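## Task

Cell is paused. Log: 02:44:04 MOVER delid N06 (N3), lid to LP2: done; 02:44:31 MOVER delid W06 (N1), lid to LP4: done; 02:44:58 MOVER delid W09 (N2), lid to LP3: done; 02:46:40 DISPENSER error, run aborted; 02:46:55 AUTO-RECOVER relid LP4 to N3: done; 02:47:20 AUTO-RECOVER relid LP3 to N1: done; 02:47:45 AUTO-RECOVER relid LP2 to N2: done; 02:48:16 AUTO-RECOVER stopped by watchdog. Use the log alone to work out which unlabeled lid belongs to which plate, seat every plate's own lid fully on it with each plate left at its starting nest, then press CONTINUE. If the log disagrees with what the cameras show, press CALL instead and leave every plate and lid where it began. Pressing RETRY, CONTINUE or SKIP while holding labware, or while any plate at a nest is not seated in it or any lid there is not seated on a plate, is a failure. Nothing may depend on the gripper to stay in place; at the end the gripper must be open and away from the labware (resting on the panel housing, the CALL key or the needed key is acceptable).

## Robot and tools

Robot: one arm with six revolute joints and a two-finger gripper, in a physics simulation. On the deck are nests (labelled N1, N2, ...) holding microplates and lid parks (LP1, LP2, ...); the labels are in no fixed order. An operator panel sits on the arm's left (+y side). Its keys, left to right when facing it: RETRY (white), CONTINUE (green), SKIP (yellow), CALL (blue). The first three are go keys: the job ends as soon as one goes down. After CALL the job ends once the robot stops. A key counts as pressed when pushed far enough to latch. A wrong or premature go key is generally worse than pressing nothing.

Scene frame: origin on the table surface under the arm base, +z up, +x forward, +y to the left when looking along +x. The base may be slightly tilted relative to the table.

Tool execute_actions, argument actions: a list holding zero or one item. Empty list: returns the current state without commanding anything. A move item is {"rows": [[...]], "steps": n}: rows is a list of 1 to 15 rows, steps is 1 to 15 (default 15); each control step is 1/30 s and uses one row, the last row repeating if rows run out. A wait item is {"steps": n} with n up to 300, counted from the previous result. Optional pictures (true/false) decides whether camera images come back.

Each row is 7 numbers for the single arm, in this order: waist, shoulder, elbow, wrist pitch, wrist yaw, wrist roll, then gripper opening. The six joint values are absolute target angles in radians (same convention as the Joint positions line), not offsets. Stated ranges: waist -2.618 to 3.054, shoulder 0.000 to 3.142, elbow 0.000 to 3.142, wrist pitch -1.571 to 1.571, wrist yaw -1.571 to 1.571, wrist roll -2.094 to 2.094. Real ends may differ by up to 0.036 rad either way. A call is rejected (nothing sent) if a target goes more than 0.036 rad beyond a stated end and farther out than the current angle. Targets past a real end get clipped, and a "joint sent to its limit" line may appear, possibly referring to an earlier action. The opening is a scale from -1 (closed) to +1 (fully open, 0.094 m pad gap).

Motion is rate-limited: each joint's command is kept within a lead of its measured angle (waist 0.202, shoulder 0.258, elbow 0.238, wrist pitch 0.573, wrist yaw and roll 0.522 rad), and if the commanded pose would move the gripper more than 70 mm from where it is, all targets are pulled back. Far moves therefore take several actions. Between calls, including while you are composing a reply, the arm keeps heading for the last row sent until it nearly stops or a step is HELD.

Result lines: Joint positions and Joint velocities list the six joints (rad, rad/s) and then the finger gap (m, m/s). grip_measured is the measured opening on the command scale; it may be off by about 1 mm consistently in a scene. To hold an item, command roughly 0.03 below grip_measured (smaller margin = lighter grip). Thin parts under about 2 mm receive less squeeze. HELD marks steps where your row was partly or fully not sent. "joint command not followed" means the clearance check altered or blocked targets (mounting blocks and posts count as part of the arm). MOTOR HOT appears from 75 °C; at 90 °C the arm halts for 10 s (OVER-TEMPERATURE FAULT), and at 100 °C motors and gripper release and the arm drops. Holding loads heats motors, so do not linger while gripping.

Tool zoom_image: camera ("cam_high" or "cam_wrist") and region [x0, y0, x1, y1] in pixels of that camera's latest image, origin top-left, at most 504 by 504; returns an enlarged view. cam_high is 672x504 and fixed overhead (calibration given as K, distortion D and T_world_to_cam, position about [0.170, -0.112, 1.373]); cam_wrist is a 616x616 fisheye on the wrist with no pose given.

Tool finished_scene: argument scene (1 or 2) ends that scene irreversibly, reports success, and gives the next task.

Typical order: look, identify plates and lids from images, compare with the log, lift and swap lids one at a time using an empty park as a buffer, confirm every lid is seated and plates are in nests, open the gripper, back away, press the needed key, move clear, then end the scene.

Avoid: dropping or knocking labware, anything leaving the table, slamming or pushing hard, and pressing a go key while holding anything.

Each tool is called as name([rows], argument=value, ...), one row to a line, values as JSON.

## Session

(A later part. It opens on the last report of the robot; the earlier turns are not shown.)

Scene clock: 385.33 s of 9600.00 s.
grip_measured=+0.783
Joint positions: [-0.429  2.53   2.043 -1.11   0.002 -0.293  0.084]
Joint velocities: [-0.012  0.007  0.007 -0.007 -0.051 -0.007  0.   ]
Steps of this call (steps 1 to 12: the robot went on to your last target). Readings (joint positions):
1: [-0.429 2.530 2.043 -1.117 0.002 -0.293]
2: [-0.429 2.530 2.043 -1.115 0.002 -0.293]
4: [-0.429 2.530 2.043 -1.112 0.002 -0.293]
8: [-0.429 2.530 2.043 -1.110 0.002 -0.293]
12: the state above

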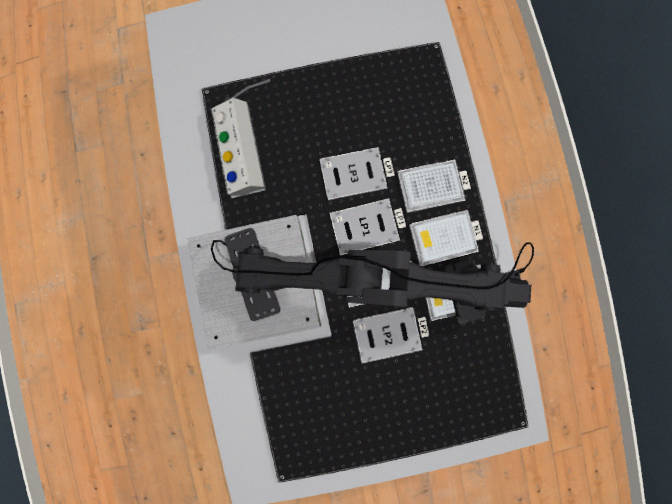

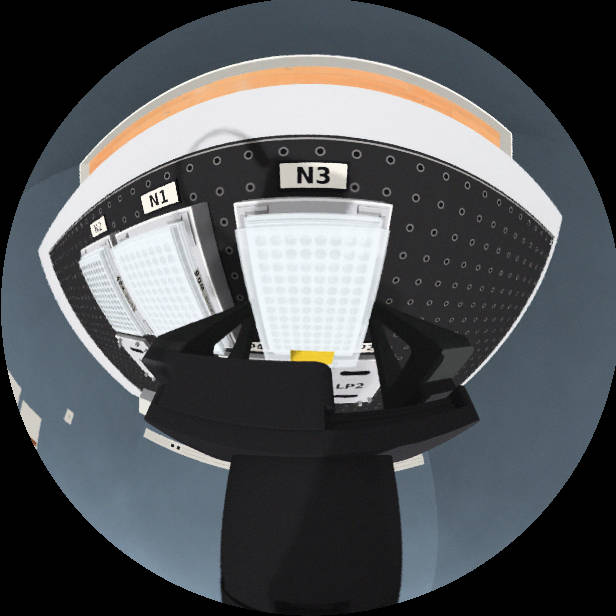

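execute_actions([
  {"rows": [[-0.423,2.522,2.042,-1.082,0,-0.284,0.75],[-0.423,2.522,2.042,-1.076,0,-0.278,0.75],[-0.423,2.522,2.042,-1.072,0,-0.274,0.75]], "steps": 15},
], pictures=false)

execute_actions([
  {"steps": 10},
])

zoom_image(camera="cam_wrist", region=[210, 180, 410, 370])

Scene clock: 396.33 s of 9600.00 s.
grip_measured=+0.783
Joint positions: [-0.429  2.53   2.043 -1.093  0.002 -0.281  0.084]
Joint velocities: [-0.002  0.002 -0.002  0.007  0.051  0.007 -0.001]
Steps of this call (steps 1 to 15: the robot went on to your last target; steps 16 to 90: nothing new was sent; then 7.50 s passed at rest; steps 91 to 105: all 15 steps of this action). Readings (joint positions):
91: [-0.429 2.530 2.043 -1.109 0.002 -0.293]
92: [-0.429 2.530 2.043 -1.107 0.002 -0.292]
94: [-0.429 2.530 2.043 -1.102 0.002 -0.288]
98: [-0.429 2.530 2.043 -1.096 0.002 -0.283]
105: the state above

Scene clock: 396.67 s of 9600.00 s.
grip_measured=+0.783
Joint positions: [-0.429  2.53   2.043 -1.093  0.002 -0.281  0.084]
Joint velocities: [ 0.007 -0.007 -0.002  0.051  0.007  0.022  0.001]
Steps of this call (steps 1 to 10: the robot went on to your last target). Readings (joint positions):
1: [-0.429 2.530 2.043 -1.093 0.002 -0.281]
2: [-0.429 2.530 2.043 -1.093 0.002 -0.281]
4: [-0.429 2.530 2.043 -1.093 0.002 -0.281]
8: [-0.429 2.530 2.043 -1.093 0.002 -0.281]
10: the state above

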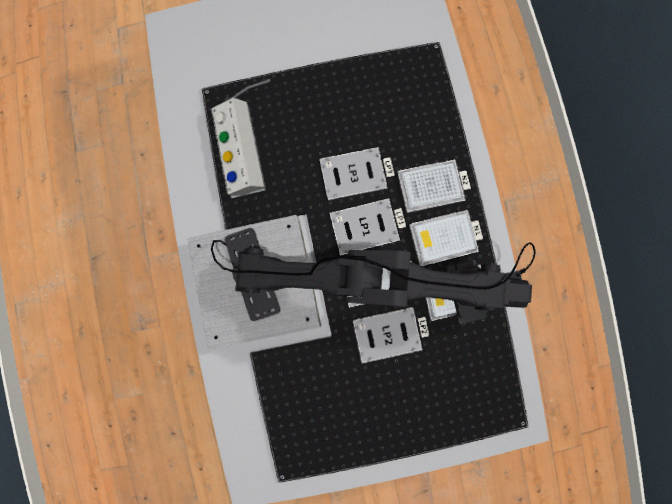

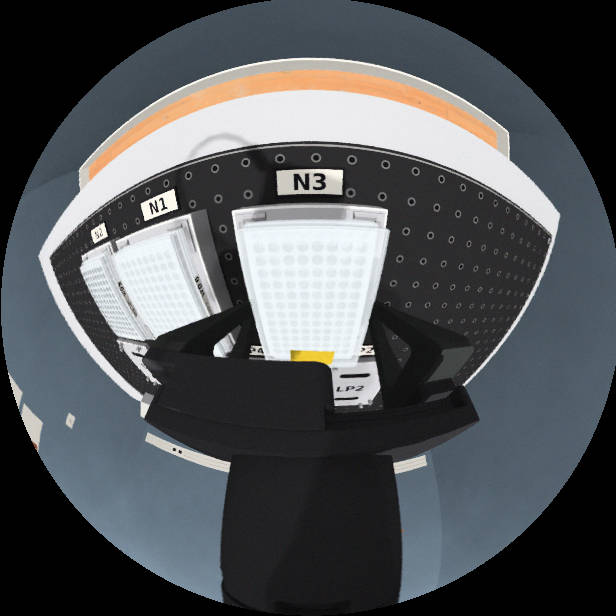

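Region (210, 180, 410, 370) of cam_wrist's 616x616 image, scaled by 2.520, with more detail than that image has; it fills the top 479 rows of this view, and the rest is white.

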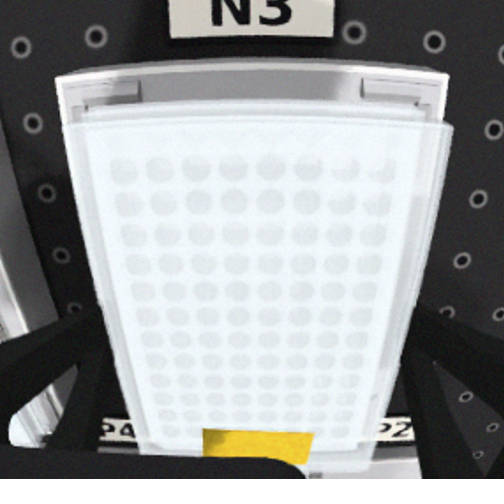

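execute_actions([
  {"rows": [[-0.423,2.553,2.042,-1.070,0,-0.274,0.75],[-0.423,2.553,2.042,-1.067,0,-0.274,0.75],[-0.423,2.549,2.042,-1.064,0,-0.274,0.75],[-0.423,2.546,2.042,-1.064,0,-0.274,0.75]], "steps": 15},
], pictures=false)

execute_actions([
  {"steps": 8},
])

zoom_image(camera="cam_wrist", region=[210, 180, 410, 370])

Scene clock: 403.83 s of 9600.00 s.
grip_measured=+0.783
Joint positions: [-0.429  2.543  2.043 -1.087  0.002 -0.281  0.084]
Joint velocities: [-0.007 -0.002  0.007 -0.037  0.037 -0.007  0.001]
Steps of this call (steps 1 to 15: the robot went on to your last target; steps 16 to 90: nothing new was sent; then 3.67 s passed at rest; steps 91 to 105: all 15 steps of this action). Readings (joint positions):
91: [-0.429 2.531 2.043 -1.093 0.002 -0.281]
92: [-0.429 2.533 2.043 -1.091 0.002 -0.281]
94: [-0.429 2.538 2.043 -1.088 0.002 -0.281]
98: [-0.429 2.543 2.043 -1.088 0.002 -0.281]
105: the state above

Scene clock: 404.10 s of 9600.00 s.
grip_measured=+0.783
Joint positions: [-0.429  2.543  2.043 -1.087  0.002 -0.281  0.084]
Joint velocities: [-0.002 -0.002 -0.012 -0.051 -0.081  0.007  0.   ]
Steps of this call (steps 1 to 8: the robot went on to your last target). Readings (joint positions):
1: [-0.429 2.543 2.043 -1.087 0.002 -0.281]
2: [-0.429 2.543 2.043 -1.087 0.002 -0.281]
4: [-0.429 2.543 2.043 -1.087 0.002 -0.281]
8: the state above

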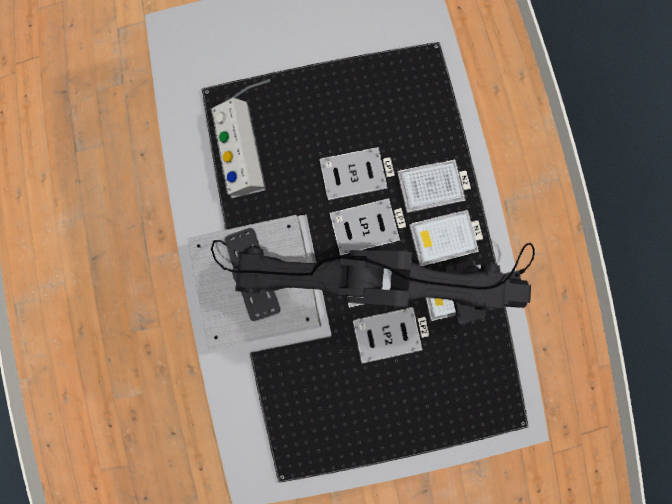

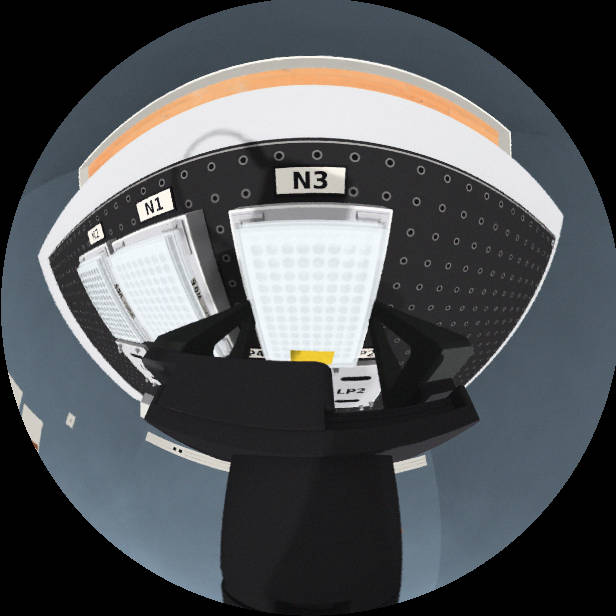

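Region (210, 180, 410, 370) of cam_wrist's 616x616 image, scaled by 2.520, with more detail than that image has; it fills the top 479 rows of this view, and the rest is white.

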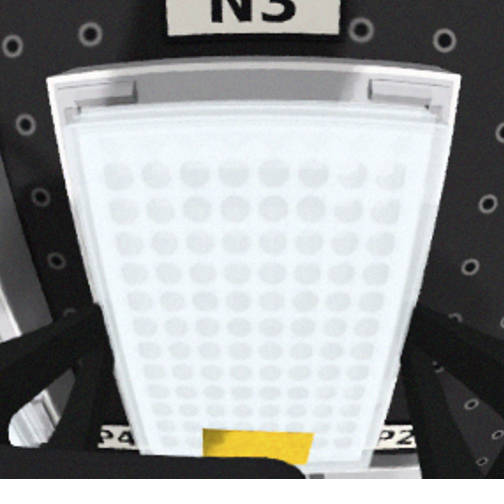

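execute_actions([
  {"rows": [[-0.423,2.546,2.042,-1.067,0,-0.276,0.8],[-0.423,2.546,2.042,-1.067,0,-0.276,0.85],[-0.423,2.546,2.042,-1.067,0,-0.276,0.92],[-0.423,2.546,2.042,-1.067,0,-0.276,1.0]], "steps": 15},
])

zoom_image(camera="cam_wrist", region=[210, 180, 410, 370])

Scene clock: 406.73 s of 9600.00 s.
grip_measured=+1.000
Joint positions: [-0.429  2.543  2.043 -1.087  0.002 -0.281  0.094]
Joint velocities: [ 0.002 -0.002 -0.007  0.007  0.037  0.007  0.   ]
Steps of this call (steps 1 to 15: the robot went on to your last target; steps 16 to 64: nothing new was sent; steps 65 to 79: all 15 steps of this action). Readings (joint positions):
65: [-0.429 2.543 2.043 -1.087 0.002 -0.281]
66: [-0.429 2.543 2.043 -1.087 0.002 -0.281]
68: [-0.429 2.543 2.043 -1.087 0.002 -0.281]
72: [-0.429 2.543 2.043 -1.087 0.002 -0.281]
79: the state above

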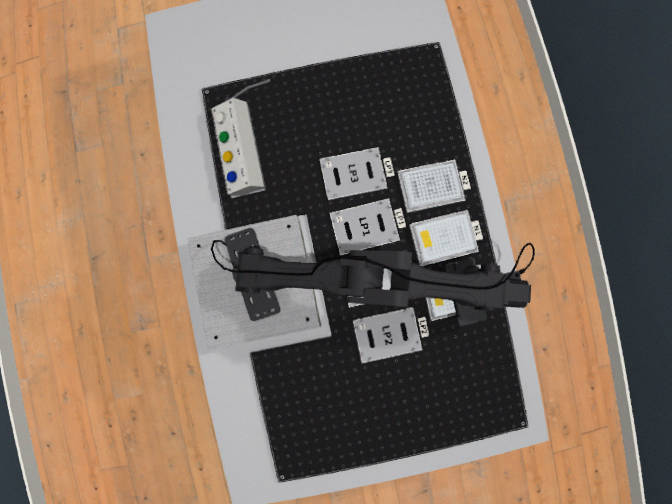

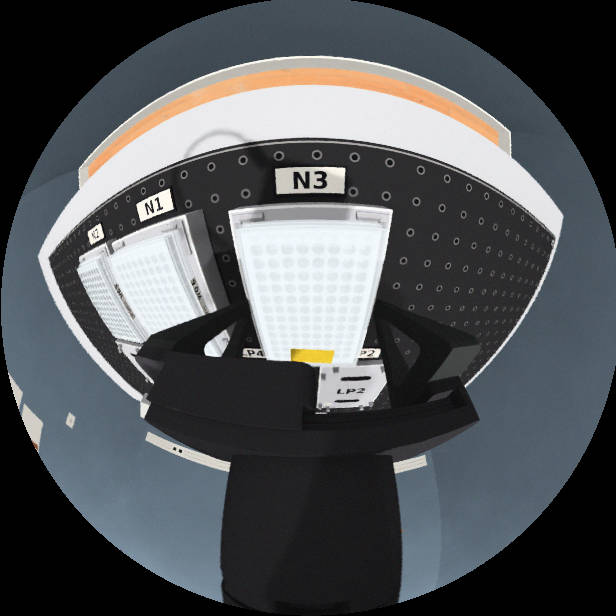

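Region (210, 180, 410, 370) of cam_wrist's 616x616 image, scaled by 2.520, with more detail than that image has; it fills the top 479 rows of this view, and the rest is white.

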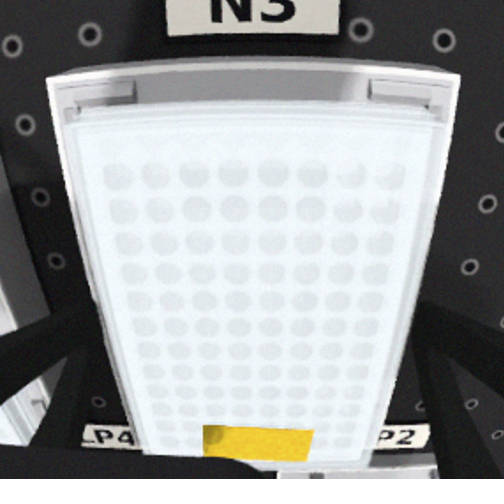

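execute_actions([
  {"rows": [[-0.425,2.518,2.042,-1.100,0,-0.276,1.0],[-0.425,2.510,2.042,-1.106,0,-0.276,1.0],[-0.425,2.499,2.042,-1.113,0,-0.276,1.0],[-0.425,2.487,2.042,-1.121,0,-0.276,1.0],[-0.425,2.476,2.042,-1.128,0,-0.276,1.0],[-0.425,2.467,2.042,-1.133,0,-0.276,1.0],[-0.425,2.462,2.042,-1.136,0,-0.276,1.0],[-0.425,2.460,2.042,-1.137,0,-0.276,1.0]], "steps": 13},
], pictures=false)

execute_actions([
  {"rows": [[-0.4233,2.4596,2.0392,-1.1365,0,-0.2743,1.0],[-0.4183,2.4583,2.0368,-1.1351,0,-0.2691,1.0],[-0.4102,2.4562,2.0329,-1.1327,0,-0.2606,1.0],[-0.3990,2.4533,2.0276,-1.1295,0,-0.2490,1.0],[-0.3852,2.4497,2.0210,-1.1254,0,-0.2346,1.0],[-0.3689,2.4456,2.0132,-1.1207,0,-0.2177,1.0],[-0.3507,2.4409,2.0045,-1.1154,0,-0.1987,1.0],[-0.3310,2.4358,1.9951,-1.1097,0,-0.1782,1.0],[-0.3103,2.4305,1.9852,-1.1037,0,-0.1566,1.0],[-0.2890,2.4250,1.9750,-1.0975,0,-0.1345,1.0]], "steps": 10},
], pictures=false)

execute_actions([
  {"rows": [[-0.2677,2.4195,1.9648,-1.0913,0,-0.1124,1.0],[-0.2470,2.4142,1.9549,-1.0853,0,-0.0908,1.0],[-0.2273,2.4091,1.9455,-1.0796,0,-0.0703,1.0],[-0.2091,2.4044,1.9368,-1.0743,0,-0.0513,1.0],[-0.1928,2.4003,1.9290,-1.0696,0,-0.0344,1.0],[-0.1790,2.3967,1.9224,-1.0655,0,-0.0200,1.0],[-0.1678,2.3938,1.9171,-1.0623,0,-0.0084,1.0],[-0.1597,2.3917,1.9132,-1.0599,0,0.0001,1.0],[-0.1547,2.3904,1.9108,-1.0585,0,0.0053,1.0],[-0.1530,2.3900,1.9100,-1.0580,0,0.0070,1.0]], "steps": 15},
], pictures=false)

execute_actions([
  {"steps": 15},
])

zoom_image(camera="cam_wrist", region=[210, 180, 410, 370])

Scene clock: 440.70 s of 9600.00 s.
grip_measured=+1.000
Joint positions: [-0.429  2.485  2.043 -1.115  0.002 -0.281  0.094]
Joint velocities: [ 0.012 -0.085 -0.007 -0.051  0.022  0.007  0.   ]
Steps of this call (steps 1 to 15: the robot went on to your last target; steps 16 to 90: nothing new was sent; then 30.53 s passed at rest; steps 91 to 103: all 13 steps of this action). Readings (joint positions):
91: [-0.429 2.543 2.043 -1.087 0.002 -0.281]
92: [-0.429 2.543 2.043 -1.087 0.002 -0.281]
94: [-0.429 2.542 2.043 -1.091 0.002 -0.281]
98: [-0.429 2.519 2.043 -1.109 0.002 -0.281]
103: the state above

Scene clock: 441.03 s of 9600.00 s.
grip_measured=+1.000
Joint positions: [-0.353  2.474  1.998 -1.115  0.005 -0.207  0.094]
Joint velocities: [ 0.613 -0.125 -0.32   0.022  0.007  0.505  0.   ]
Steps of this call (steps 1 to 10: all 10 steps of this action). Readings (joint positions):
1: [-0.429 2.484 2.043 -1.115 0.002 -0.281]
2: [-0.429 2.484 2.043 -1.115 0.002 -0.280]
4: [-0.426 2.484 2.041 -1.116 0.002 -0.273]
8: [-0.392 2.481 2.019 -1.116 0.005 -0.236]
10: the state above

Scene clock: 441.53 s of 9600.00 s.
grip_measured=+1.000
Joint positions: [-0.142  2.425  1.92  -1.083 -0.003 -0.014  0.094]
Joint velocities: [-0.061  0.012 -0.012 -0.022  0.007  0.125  0.   ]
Steps of this call (steps 1 to 15: all 15 steps of this action). Readings (joint positions):
1: [-0.331 2.470 1.988 -1.115 0.005 -0.190]
2: [-0.305 2.466 1.978 -1.113 0.005 -0.172]
4: [-0.253 2.455 1.958 -1.107 0.005 -0.135]
8: [-0.167 2.435 1.930 -1.094 0.001 -0.069]
15: the state above

Scene clock: 442.03 s of 9600.00 s.
grip_measured=+1.000
Joint positions: [-0.147  2.425  1.918 -1.08  -0.003  0.     0.094]
Joint velocities: [-0.002 -0.007  0.002 -0.007 -0.037  0.022  0.   ]
Steps of this call (steps 1 to 15: the robot went on to your last target). Readings (joint positions):
1: [-0.144 2.425 1.919 -1.082 -0.003 -0.011]
2: [-0.145 2.425 1.919 -1.081 -0.003 -0.009]
4: [-0.147 2.425 1.918 -1.081 -0.003 -0.005]
8: [-0.147 2.425 1.918 -1.080 -0.003 -0.002]
15: the state above

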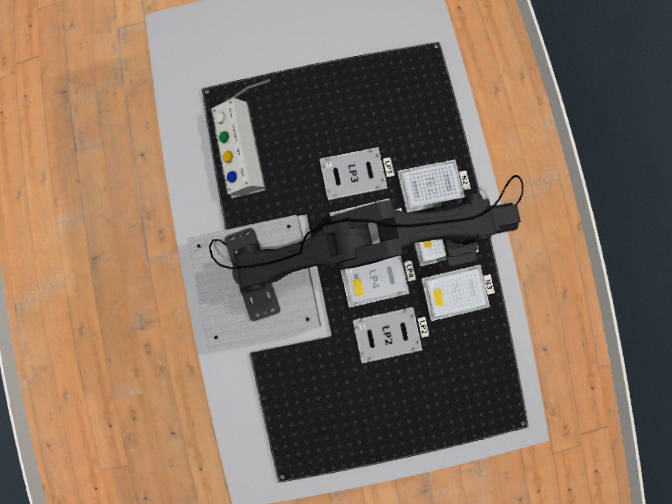

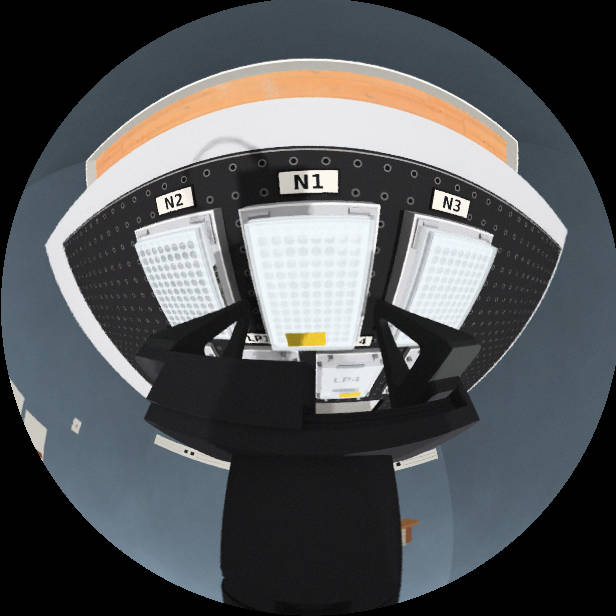

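Region (210, 180, 410, 370) of cam_wrist's 616x616 image, scaled by 2.520, with more detail than that image has; it fills the top 479 rows of this view, and the rest is white.

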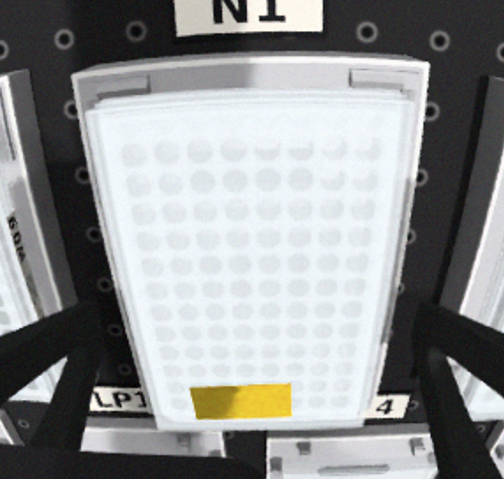

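execute_actions([
  {"rows": [[-0.153,2.449,1.905,-1.050,0,-0.015,1.0],[-0.153,2.449,1.900,-1.040,0,-0.025,1.0],[-0.153,2.444,1.895,-1.030,0,-0.035,1.0],[-0.153,2.440,1.890,-1.022,0,-0.041,1.0],[-0.153,2.439,1.887,-1.018,0,-0.041,1.0]], "steps": 15},
], pictures=false)

execute_actions([
  {"steps": 12},
])

zoom_image(camera="cam_wrist", region=[210, 180, 410, 370])

Scene clock: 448.40 s of 9600.00 s.
grip_measured=+1.000
Joint positions: [-0.147  2.436  1.893 -1.041 -0.003 -0.032  0.094]
Joint velocities: [-0.007  0.002 -0.012  0.066  0.022 -0.037  0.   ]
Steps of this call (steps 1 to 15: the robot went on to your last target; steps 16 to 90: nothing new was sent; then 2.87 s passed at rest; steps 91 to 105: all 15 steps of this action). Readings (joint positions):
91: [-0.147 2.426 1.918 -1.079 -0.003 -0.001]
92: [-0.147 2.428 1.918 -1.076 -0.003 -0.004]
94: [-0.147 2.430 1.910 -1.063 -0.003 -0.013]
98: [-0.147 2.434 1.895 -1.051 -0.003 -0.026]
105: the state above

Scene clock: 448.80 s of 9600.00 s.
grip_measured=+1.000
Joint positions: [-0.147  2.436  1.893 -1.039 -0.003 -0.034  0.094]
Joint velocities: [-0.007  0.007  0.012  0.007 -0.037 -0.007  0.   ]
Steps of this call (steps 1 to 12: the robot went on to your last target). Readings (joint positions):
1: [-0.147 2.436 1.893 -1.041 -0.003 -0.033]
2: [-0.147 2.436 1.893 -1.041 -0.003 -0.033]
4: [-0.147 2.436 1.893 -1.040 -0.003 -0.034]
8: [-0.147 2.436 1.893 -1.039 -0.003 -0.034]
12: the state above

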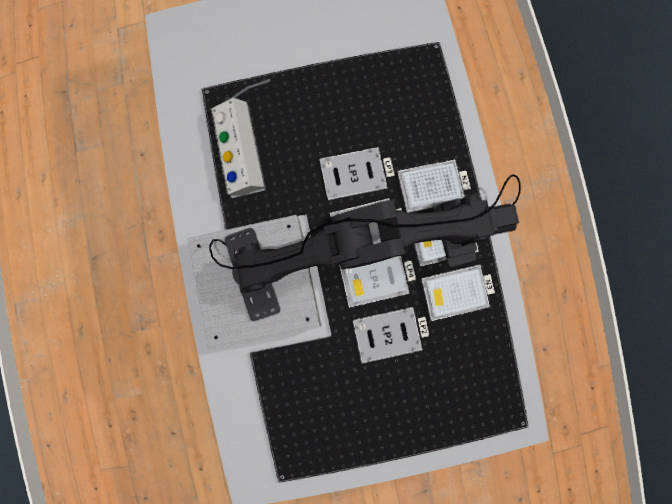

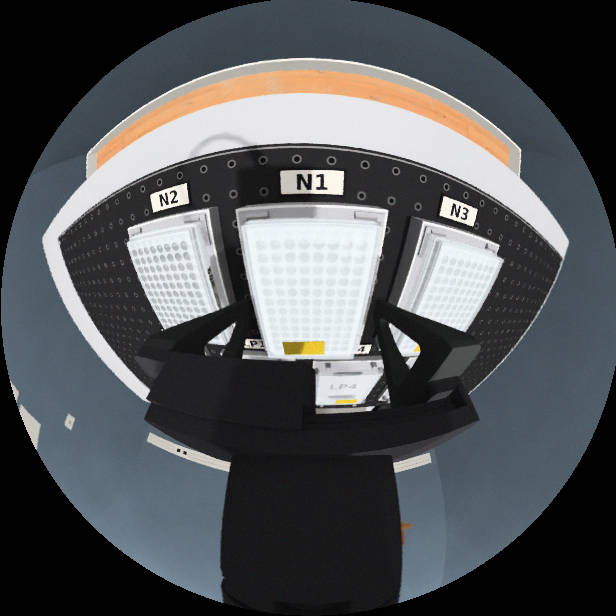

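Region (210, 180, 410, 370) of cam_wrist's 616x616 image, scaled by 2.520, with more detail than that image has; it fills the top 479 rows of this view, and the rest is white.

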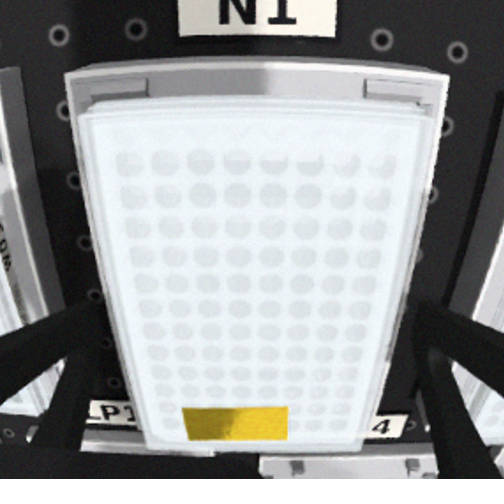

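execute_actions([
  {"rows": [[-0.153,2.459,1.887,-1.012,0,-0.024,1.0],[-0.153,2.461,1.887,-1.006,0,-0.018,1.0],[-0.153,2.461,1.887,-1.003,0,-0.018,1.0]], "steps": 15},
], pictures=false)

execute_actions([
  {"steps": 10},
])

zoom_image(camera="cam_wrist", region=[210, 180, 410, 370])

Scene clock: 453.40 s of 9600.00 s.
grip_measured=+1.000
Joint positions: [-0.147  2.458  1.893 -1.025 -0.003 -0.025  0.094]
Joint velocities: [-0.002  0.007  0.007  0.051  0.051 -0.037  0.   ]
Steps of this call (steps 1 to 15: the robot went on to your last target; steps 16 to 90: nothing new was sent; then 1.10 s passed at rest; steps 91 to 105: all 15 steps of this action). Readings (joint positions):
91: [-0.147 2.437 1.893 -1.039 -0.003 -0.034]
92: [-0.147 2.438 1.893 -1.036 -0.003 -0.032]
94: [-0.147 2.445 1.893 -1.031 -0.003 -0.029]
98: [-0.147 2.457 1.893 -1.027 -0.003 -0.026]
105: the state above

Scene clock: 453.73 s of 9600.00 s.
grip_measured=+1.000
Joint positions: [-0.147  2.458  1.893 -1.024 -0.003 -0.024  0.094]
Joint velocities: [-0.012 -0.007  0.007  0.022  0.051  0.022  0.   ]
Steps of this call (steps 1 to 10: the robot went on to your last target). Readings (joint positions):
1: [-0.147 2.458 1.893 -1.025 -0.003 -0.025]
2: [-0.147 2.458 1.893 -1.025 -0.003 -0.025]
4: [-0.147 2.458 1.893 -1.025 -0.003 -0.025]
8: [-0.147 2.458 1.893 -1.024 -0.003 -0.024]
10: the state above

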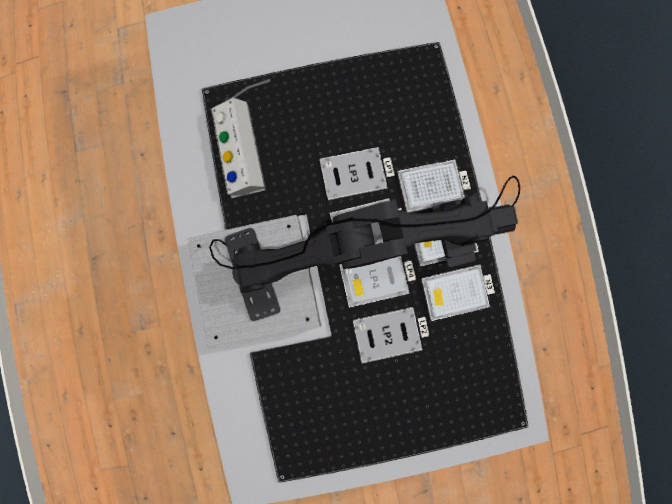

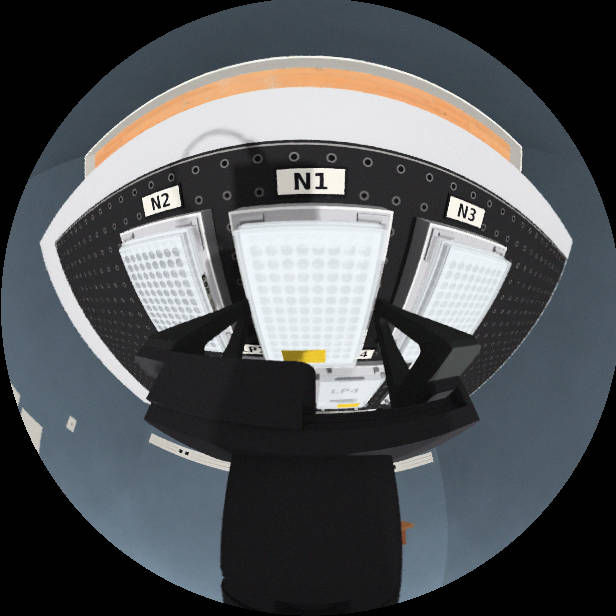

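Region (210, 180, 410, 370) of cam_wrist's 616x616 image, scaled by 2.520, with more detail than that image has; it fills the top 479 rows of this view, and the rest is white.

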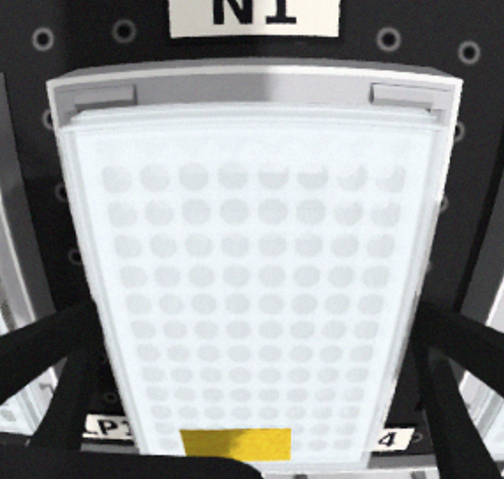

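execute_actions([
  {"rows": [[-0.153,2.461,1.887,-1.003,0,-0.018,0.95],[-0.153,2.461,1.887,-1.003,0,-0.018,0.9],[-0.153,2.461,1.887,-1.003,0,-0.018,0.85],[-0.153,2.461,1.887,-1.003,0,-0.018,0.81],[-0.153,2.461,1.887,-1.003,0,-0.018,0.78],[-0.153,2.461,1.887,-1.003,0,-0.018,0.76],[-0.153,2.461,1.887,-1.003,0,-0.018,0.75]], "steps": 15},
])

zoom_image(camera="cam_wrist", region=[210, 180, 410, 370])

Scene clock: 456.93 s of 9600.00 s.
grip_measured=+0.782
Joint positions: [-0.147  2.458  1.893 -1.024 -0.003 -0.024  0.084]
Joint velocities: [ 0.017 -0.002 -0.002 -0.007 -0.022 -0.022  0.   ]
Steps of this call (steps 1 to 15: the robot went on to your last target; steps 16 to 81: nothing new was sent; steps 82 to 96: all 15 steps of this action). Readings (joint positions):
82: [-0.147 2.458 1.893 -1.024 -0.003 -0.024]
83: [-0.147 2.458 1.893 -1.024 -0.003 -0.024]
85: [-0.147 2.458 1.893 -1.024 -0.003 -0.024]
89: [-0.147 2.458 1.893 -1.024 -0.003 -0.024]
96: the state above

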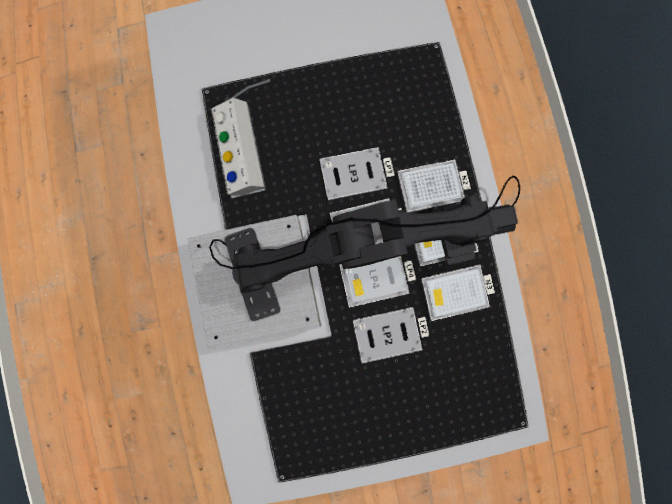

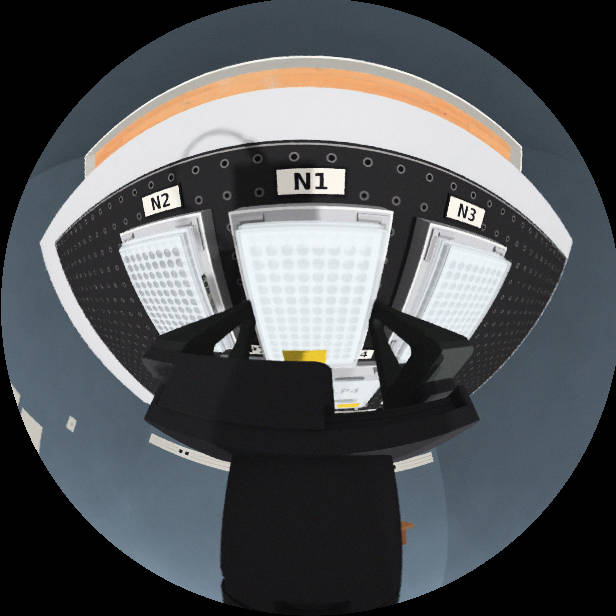

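Region (210, 180, 410, 370) of cam_wrist's 616x616 image, scaled by 2.520, with more detail than that image has; it fills the top 479 rows of this view, and the rest is white.

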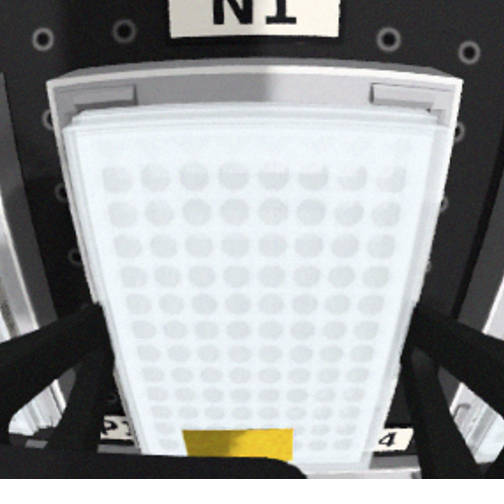

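execute_actions([
  {"rows": [[-0.151,2.4372,1.9119,-1.0434,0,-0.02,0.75],[-0.151,2.4349,1.9146,-1.0476,0,-0.02,0.75],[-0.151,2.4313,1.9189,-1.0543,0,-0.02,0.75],[-0.151,2.4265,1.9245,-1.0630,0,-0.02,0.75],[-0.151,2.4210,1.9310,-1.0731,0,-0.02,0.75],[-0.151,2.4150,1.9380,-1.0840,0,-0.02,0.75],[-0.151,2.4090,1.9450,-1.0949,0,-0.02,0.75],[-0.151,2.4035,1.9515,-1.1050,0,-0.02,0.75],[-0.151,2.3987,1.9571,-1.1137,0,-0.02,0.75],[-0.151,2.3951,1.9614,-1.1204,0,-0.02,0.75],[-0.151,2.3928,1.9641,-1.1246,0,-0.02,0.75],[-0.151,2.3920,1.9650,-1.1260,0,-0.02,0.75]], "steps": 15},
], pictures=false)

execute_actions([
  {"steps": 5},
])

execute_actions([
  {"rows": [[-0.1493,2.4205,1.9657,-1.1262,0,-0.0181,0.75],[-0.1442,2.4220,1.9678,-1.1267,0,-0.0124,0.75],[-0.1359,2.4244,1.9713,-1.1276,0,-0.0031,0.75],[-0.1245,2.4276,1.9760,-1.1289,0,0.0097,0.75],[-0.1104,2.4317,1.9818,-1.1304,0,0.0255,0.75],[-0.0939,2.4365,1.9887,-1.1322,0,0.0441,0.75],[-0.0754,2.4418,1.9964,-1.1342,0,0.0649,0.75],[-0.0553,2.4476,2.0047,-1.1364,0,0.0874,0.75],[-0.0342,2.4537,2.0135,-1.1387,0,0.1112,0.75],[-0.0125,2.4600,2.0225,-1.1410,0,0.1355,0.75]], "steps": 10},
], pictures=false)

execute_actions([
  {"rows": [[0.0092,2.4663,2.0315,-1.1433,0,0.1598,0.75],[0.0303,2.4724,2.0403,-1.1456,0,0.1836,0.75],[0.0504,2.4782,2.0486,-1.1478,0,0.2061,0.75],[0.0689,2.4835,2.0563,-1.1498,0,0.2269,0.75],[0.0854,2.4883,2.0632,-1.1516,0,0.2455,0.75],[0.0995,2.4924,2.0690,-1.1531,0,0.2613,0.75],[0.1109,2.4956,2.0737,-1.1544,0,0.2741,0.75],[0.1192,2.4980,2.0772,-1.1553,0,0.2834,0.75],[0.1243,2.4995,2.0793,-1.1558,0,0.2891,0.75],[0.1260,2.5000,2.0800,-1.1560,0,0.2910,0.75]], "steps": 15},
], pictures=false)

execute_actions([
  {"steps": 15},
])

zoom_image(camera="cam_wrist", region=[210, 180, 410, 370])

Scene clock: 473.33 s of 9600.00 s.
grip_measured=+0.782
Joint positions: [-0.147  2.424  1.939 -1.096 -0.003 -0.024  0.084]
Joint velocities: [-0.007 -0.11   0.051 -0.139 -0.007  0.022 -0.   ]
Steps of this call (steps 1 to 15: the robot went on to your last target; steps 16 to 90: nothing new was sent; then 12.90 s passed at rest; steps 91 to 105: all 15 steps of this action). Readings (joint positions):
91: [-0.147 2.458 1.893 -1.024 -0.003 -0.024]
92: [-0.147 2.458 1.893 -1.025 -0.003 -0.024]
94: [-0.147 2.458 1.893 -1.029 -0.003 -0.024]
98: [-0.147 2.457 1.910 -1.052 -0.003 -0.024]
105: the state above

Scene clock: 473.50 s of 9600.00 s.
grip_measured=+0.782
Joint positions: [-0.147  2.42   1.942 -1.103 -0.003 -0.024  0.084]
Joint velocities: [-0.007 -0.007 -0.012 -0.081 -0.037  0.037  0.   ]
Steps of this call (steps 1 to 5: the robot went on to your last target). Readings (joint positions):
1: [-0.147 2.421 1.941 -1.097 -0.003 -0.024]
2: [-0.147 2.420 1.942 -1.099 -0.003 -0.024]
4: [-0.147 2.420 1.942 -1.101 -0.003 -0.024]
5: the state above

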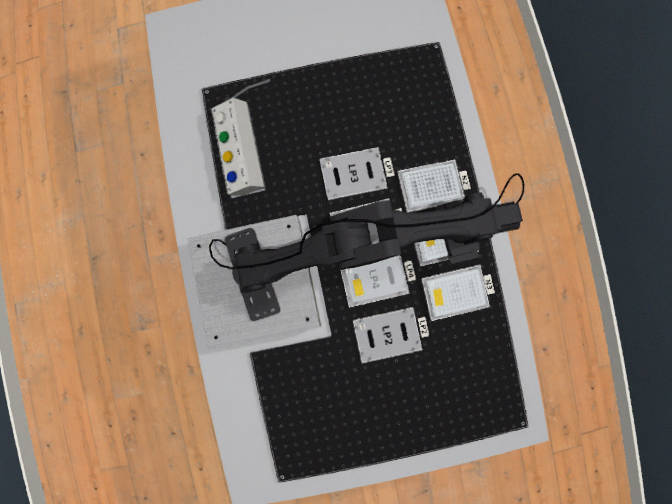

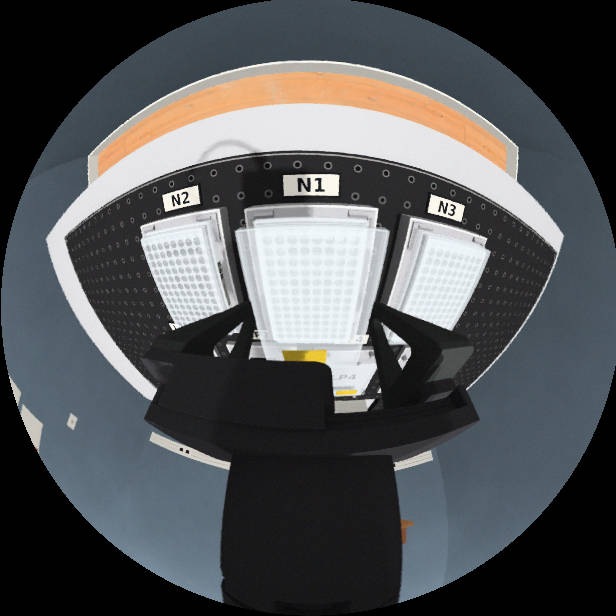

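Scene clock: 473.83 s of 9600.00 s.
grip_measured=+0.782
Joint positions: [-0.08   2.441  1.982 -1.119  0.003  0.057  0.084]
Joint velocities: [ 0.613  0.178  0.256 -0.051 -0.022  0.579  0.001]
Steps of this call (steps 1 to 10: all 10 steps of this action). Readings (joint positions):
1: [-0.147 2.420 1.942 -1.105 -0.003 -0.024]
2: [-0.147 2.420 1.942 -1.107 -0.003 -0.024]
4: [-0.146 2.420 1.942 -1.108 -0.003 -0.017]
8: [-0.117 2.431 1.964 -1.117 0.002 0.024]
10: the state above

Scene clock: 474.33 s of 9600.00 s.
grip_measured=+0.782
Joint positions: [ 0.14   2.496  2.05  -1.136 -0.006  0.267  0.084]
Joint velocities: [-0.081 -0.002  0.012 -0.007  0.081  0.066 -0.001]
Steps of this call (steps 1 to 15: all 15 steps of this action). Readings (joint positions):
1: [-0.057 2.447 1.991 -1.119 0.004 0.075]
2: [-0.032 2.453 2.000 -1.120 0.004 0.095]
4: [0.021 2.466 2.018 -1.121 0.004 0.135]
8: [0.111 2.488 2.043 -1.126 -0.000 0.208]
15: the state above

Scene clock: 474.83 s of 9600.00 s.
grip_measured=+0.782
Joint positions: [ 0.131  2.496  2.052 -1.139 -0.006  0.284  0.084]
Joint velocities: [ 0.007 -0.007  0.007 -0.007 -0.051  0.022  0.001]
Steps of this call (steps 1 to 15: the robot went on to your last target). Readings (joint positions):
1: [0.137 2.496 2.051 -1.137 -0.006 0.271]
2: [0.135 2.496 2.051 -1.138 -0.006 0.274]
4: [0.132 2.496 2.052 -1.138 -0.006 0.278]
8: [0.131 2.496 2.052 -1.139 -0.006 0.282]
15: the state above

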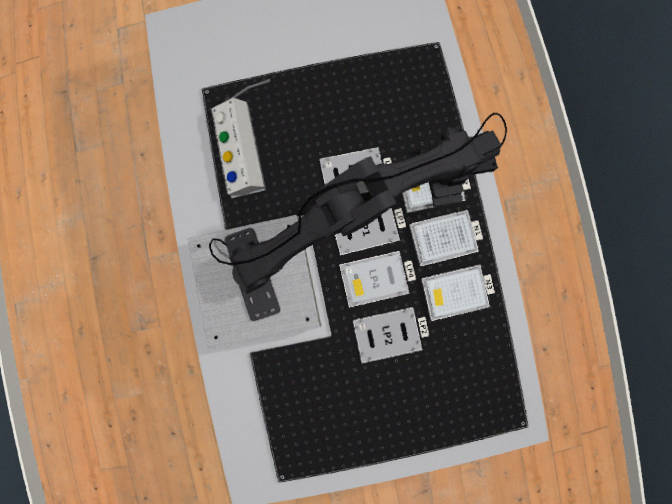

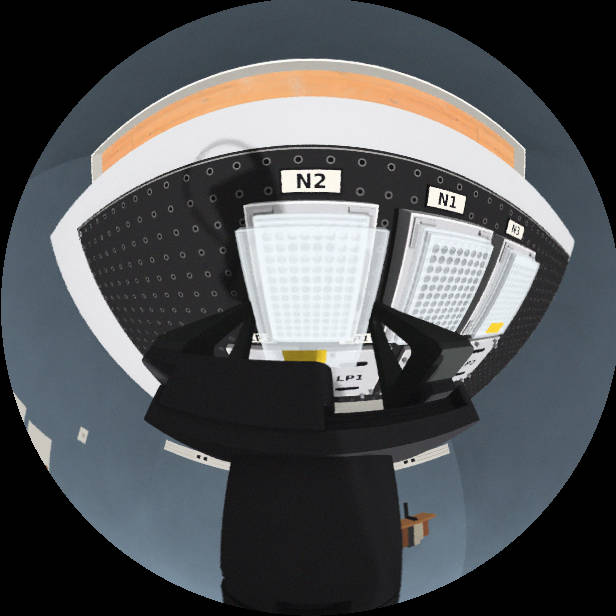

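Region (210, 180, 410, 370) of cam_wrist's 616x616 image, scaled by 2.520, with more detail than that image has; it fills the top 479 rows of this view, and the rest is white.

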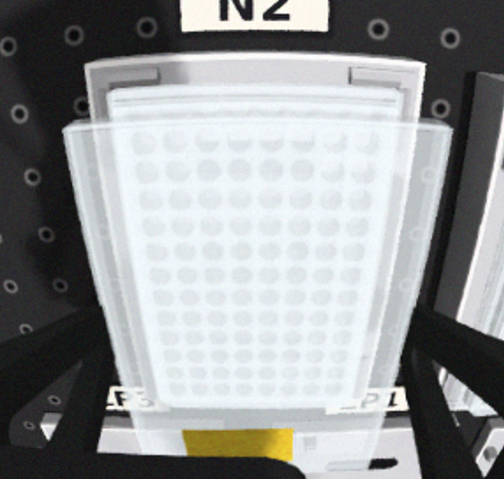

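execute_actions([
  {"rows": [[0.126,2.519,2.038,-1.115,0,0.291,0.75],[0.126,2.519,2.031,-1.103,0,0.291,0.75],[0.126,2.516,2.024,-1.090,0,0.291,0.75],[0.126,2.514,2.017,-1.077,0,0.291,0.75],[0.126,2.514,2.010,-1.065,0,0.291,0.75],[0.126,2.514,2.006,-1.057,0,0.291,0.75],[0.126,2.514,2.005,-1.054,0,0.291,0.75]], "steps": 15},
], pictures=false)

execute_actions([
  {"steps": 12},
])

zoom_image(camera="cam_wrist", region=[210, 180, 410, 370])

Scene clock: 478.37 s of 9600.00 s.
grip_measured=+0.782
Joint positions: [ 0.131  2.514  2.01  -1.08  -0.006  0.284  0.084]
Joint velocities: [-0.012 -0.017  0.002  0.11   0.007 -0.007  0.   ]
Steps of this call (steps 1 to 15: the robot went on to your last target; steps 16 to 90: nothing new was sent; then 0.03 s passed at rest; steps 91 to 105: all 15 steps of this action). Readings (joint positions):
91: [0.131 2.497 2.052 -1.139 -0.006 0.284]
92: [0.131 2.498 2.051 -1.136 -0.006 0.284]
94: [0.131 2.500 2.040 -1.123 -0.006 0.284]
98: [0.131 2.508 2.015 -1.097 -0.006 0.284]
105: the state above

Scene clock: 478.77 s of 9600.00 s.
grip_measured=+0.782
Joint positions: [ 0.131  2.514  2.01  -1.075 -0.006  0.284  0.084]
Joint velocities: [ 0.022  0.002  0.007  0.022  0.007 -0.007 -0.001]
Steps of this call (steps 1 to 12: the robot went on to your last target). Readings (joint positions):
1: [0.131 2.514 2.010 -1.079 -0.006 0.284]
2: [0.131 2.514 2.010 -1.078 -0.006 0.284]
4: [0.131 2.514 2.010 -1.077 -0.006 0.284]
8: [0.131 2.514 2.010 -1.076 -0.006 0.284]
12: the state above

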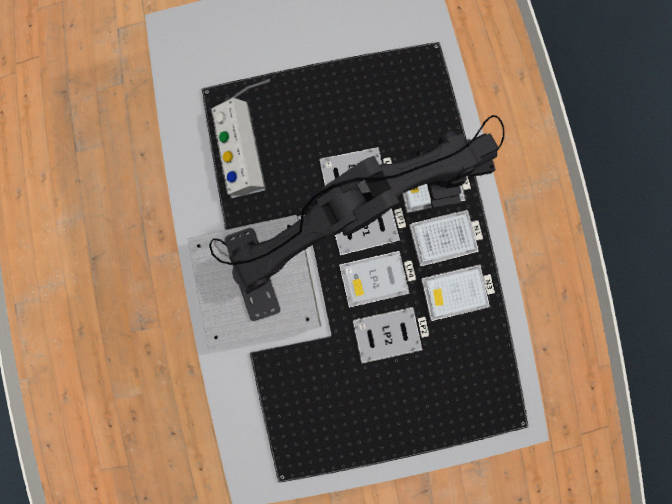

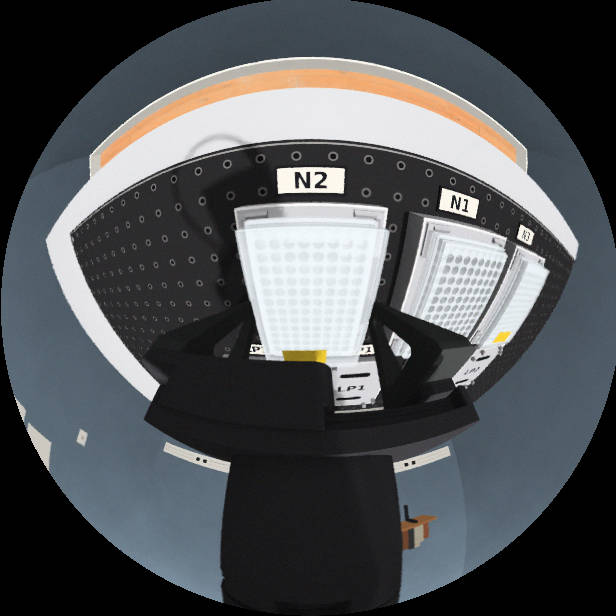

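Region (210, 180, 410, 370) of cam_wrist's 616x616 image, scaled by 2.520, with more detail than that image has; it fills the top 479 rows of this view, and the rest is white.

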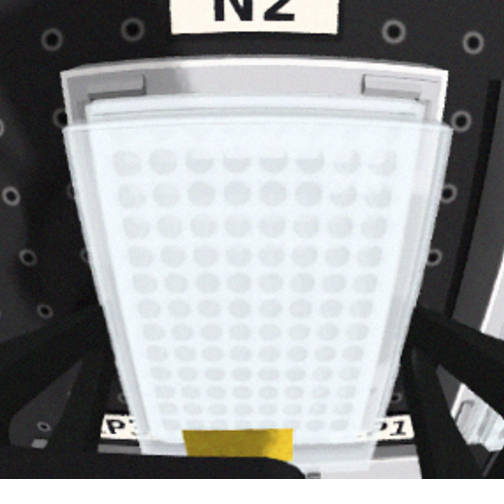

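execute_actions([
  {"rows": [[0.126,2.537,2.005,-1.040,0,0.291,0.75],[0.126,2.537,2.005,-1.036,0,0.291,0.75],[0.126,2.537,2.005,-1.036,0,0.291,0.75],[0.126,2.537,2.005,-1.038,0,0.291,0.75],[0.126,2.537,2.005,-1.040,0,0.291,0.75]], "steps": 15},
], pictures=false)

execute_actions([
  {"steps": 8},
])

zoom_image(camera="cam_wrist", region=[210, 180, 410, 370])

Scene clock: 483.83 s of 9600.00 s.
grip_measured=+0.782
Joint positions: [ 0.131  2.534  2.01  -1.06  -0.006  0.285  0.084]
Joint velocities: [-0.012  0.012 -0.002  0.051 -0.022 -0.11  -0.   ]
Steps of this call (steps 1 to 15: the robot went on to your last target; steps 16 to 90: nothing new was sent; then 1.57 s passed at rest; steps 91 to 105: all 15 steps of this action). Readings (joint positions):
91: [0.131 2.516 2.010 -1.074 -0.006 0.284]
92: [0.131 2.518 2.010 -1.070 -0.006 0.284]
94: [0.131 2.523 2.010 -1.064 -0.006 0.284]
98: [0.131 2.534 2.010 -1.062 -0.006 0.285]
105: the state above

Scene clock: 484.10 s of 9600.00 s.
grip_measured=+0.782
Joint positions: [ 0.131  2.534  2.01  -1.06  -0.006  0.285  0.084]
Joint velocities: [ 0.007 -0.002 -0.012  0.007 -0.125 -0.037 -0.   ]
Steps of this call (steps 1 to 8: the robot went on to your last target). Readings (joint positions):
1: [0.131 2.534 2.010 -1.060 -0.006 0.285]
2: [0.131 2.534 2.010 -1.060 -0.006 0.285]
4: [0.131 2.534 2.010 -1.060 -0.006 0.285]
8: the state above

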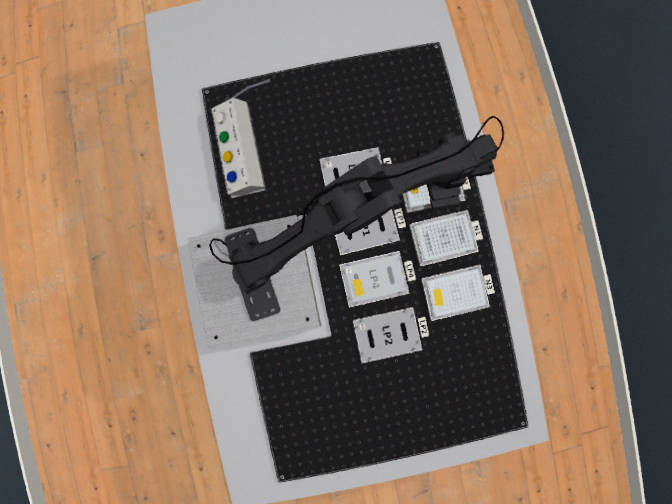

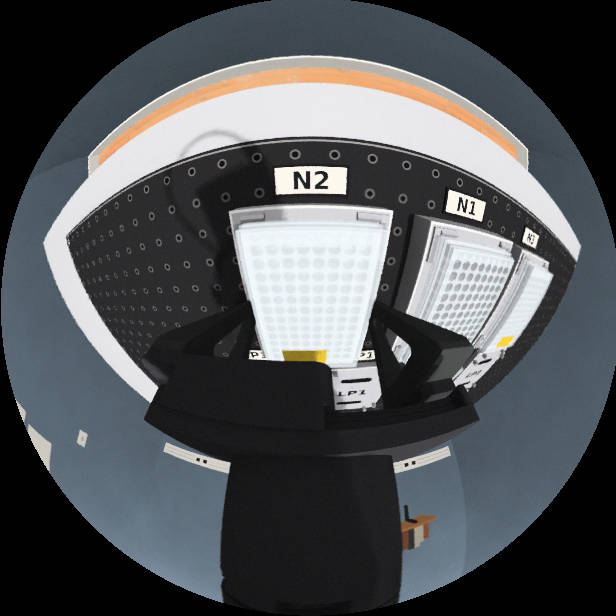

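Region (210, 180, 410, 370) of cam_wrist's 616x616 image, scaled by 2.520, with more detail than that image has; it fills the top 479 rows of this view, and the rest is white.

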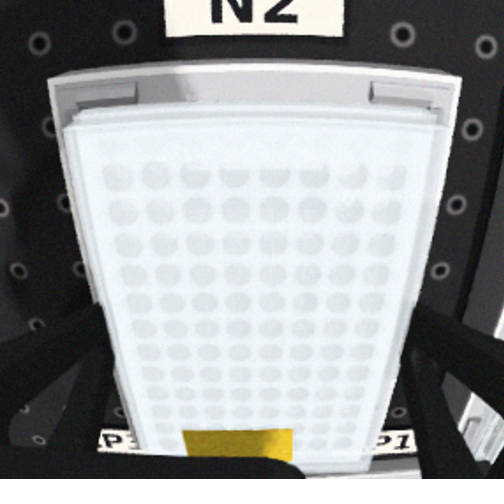

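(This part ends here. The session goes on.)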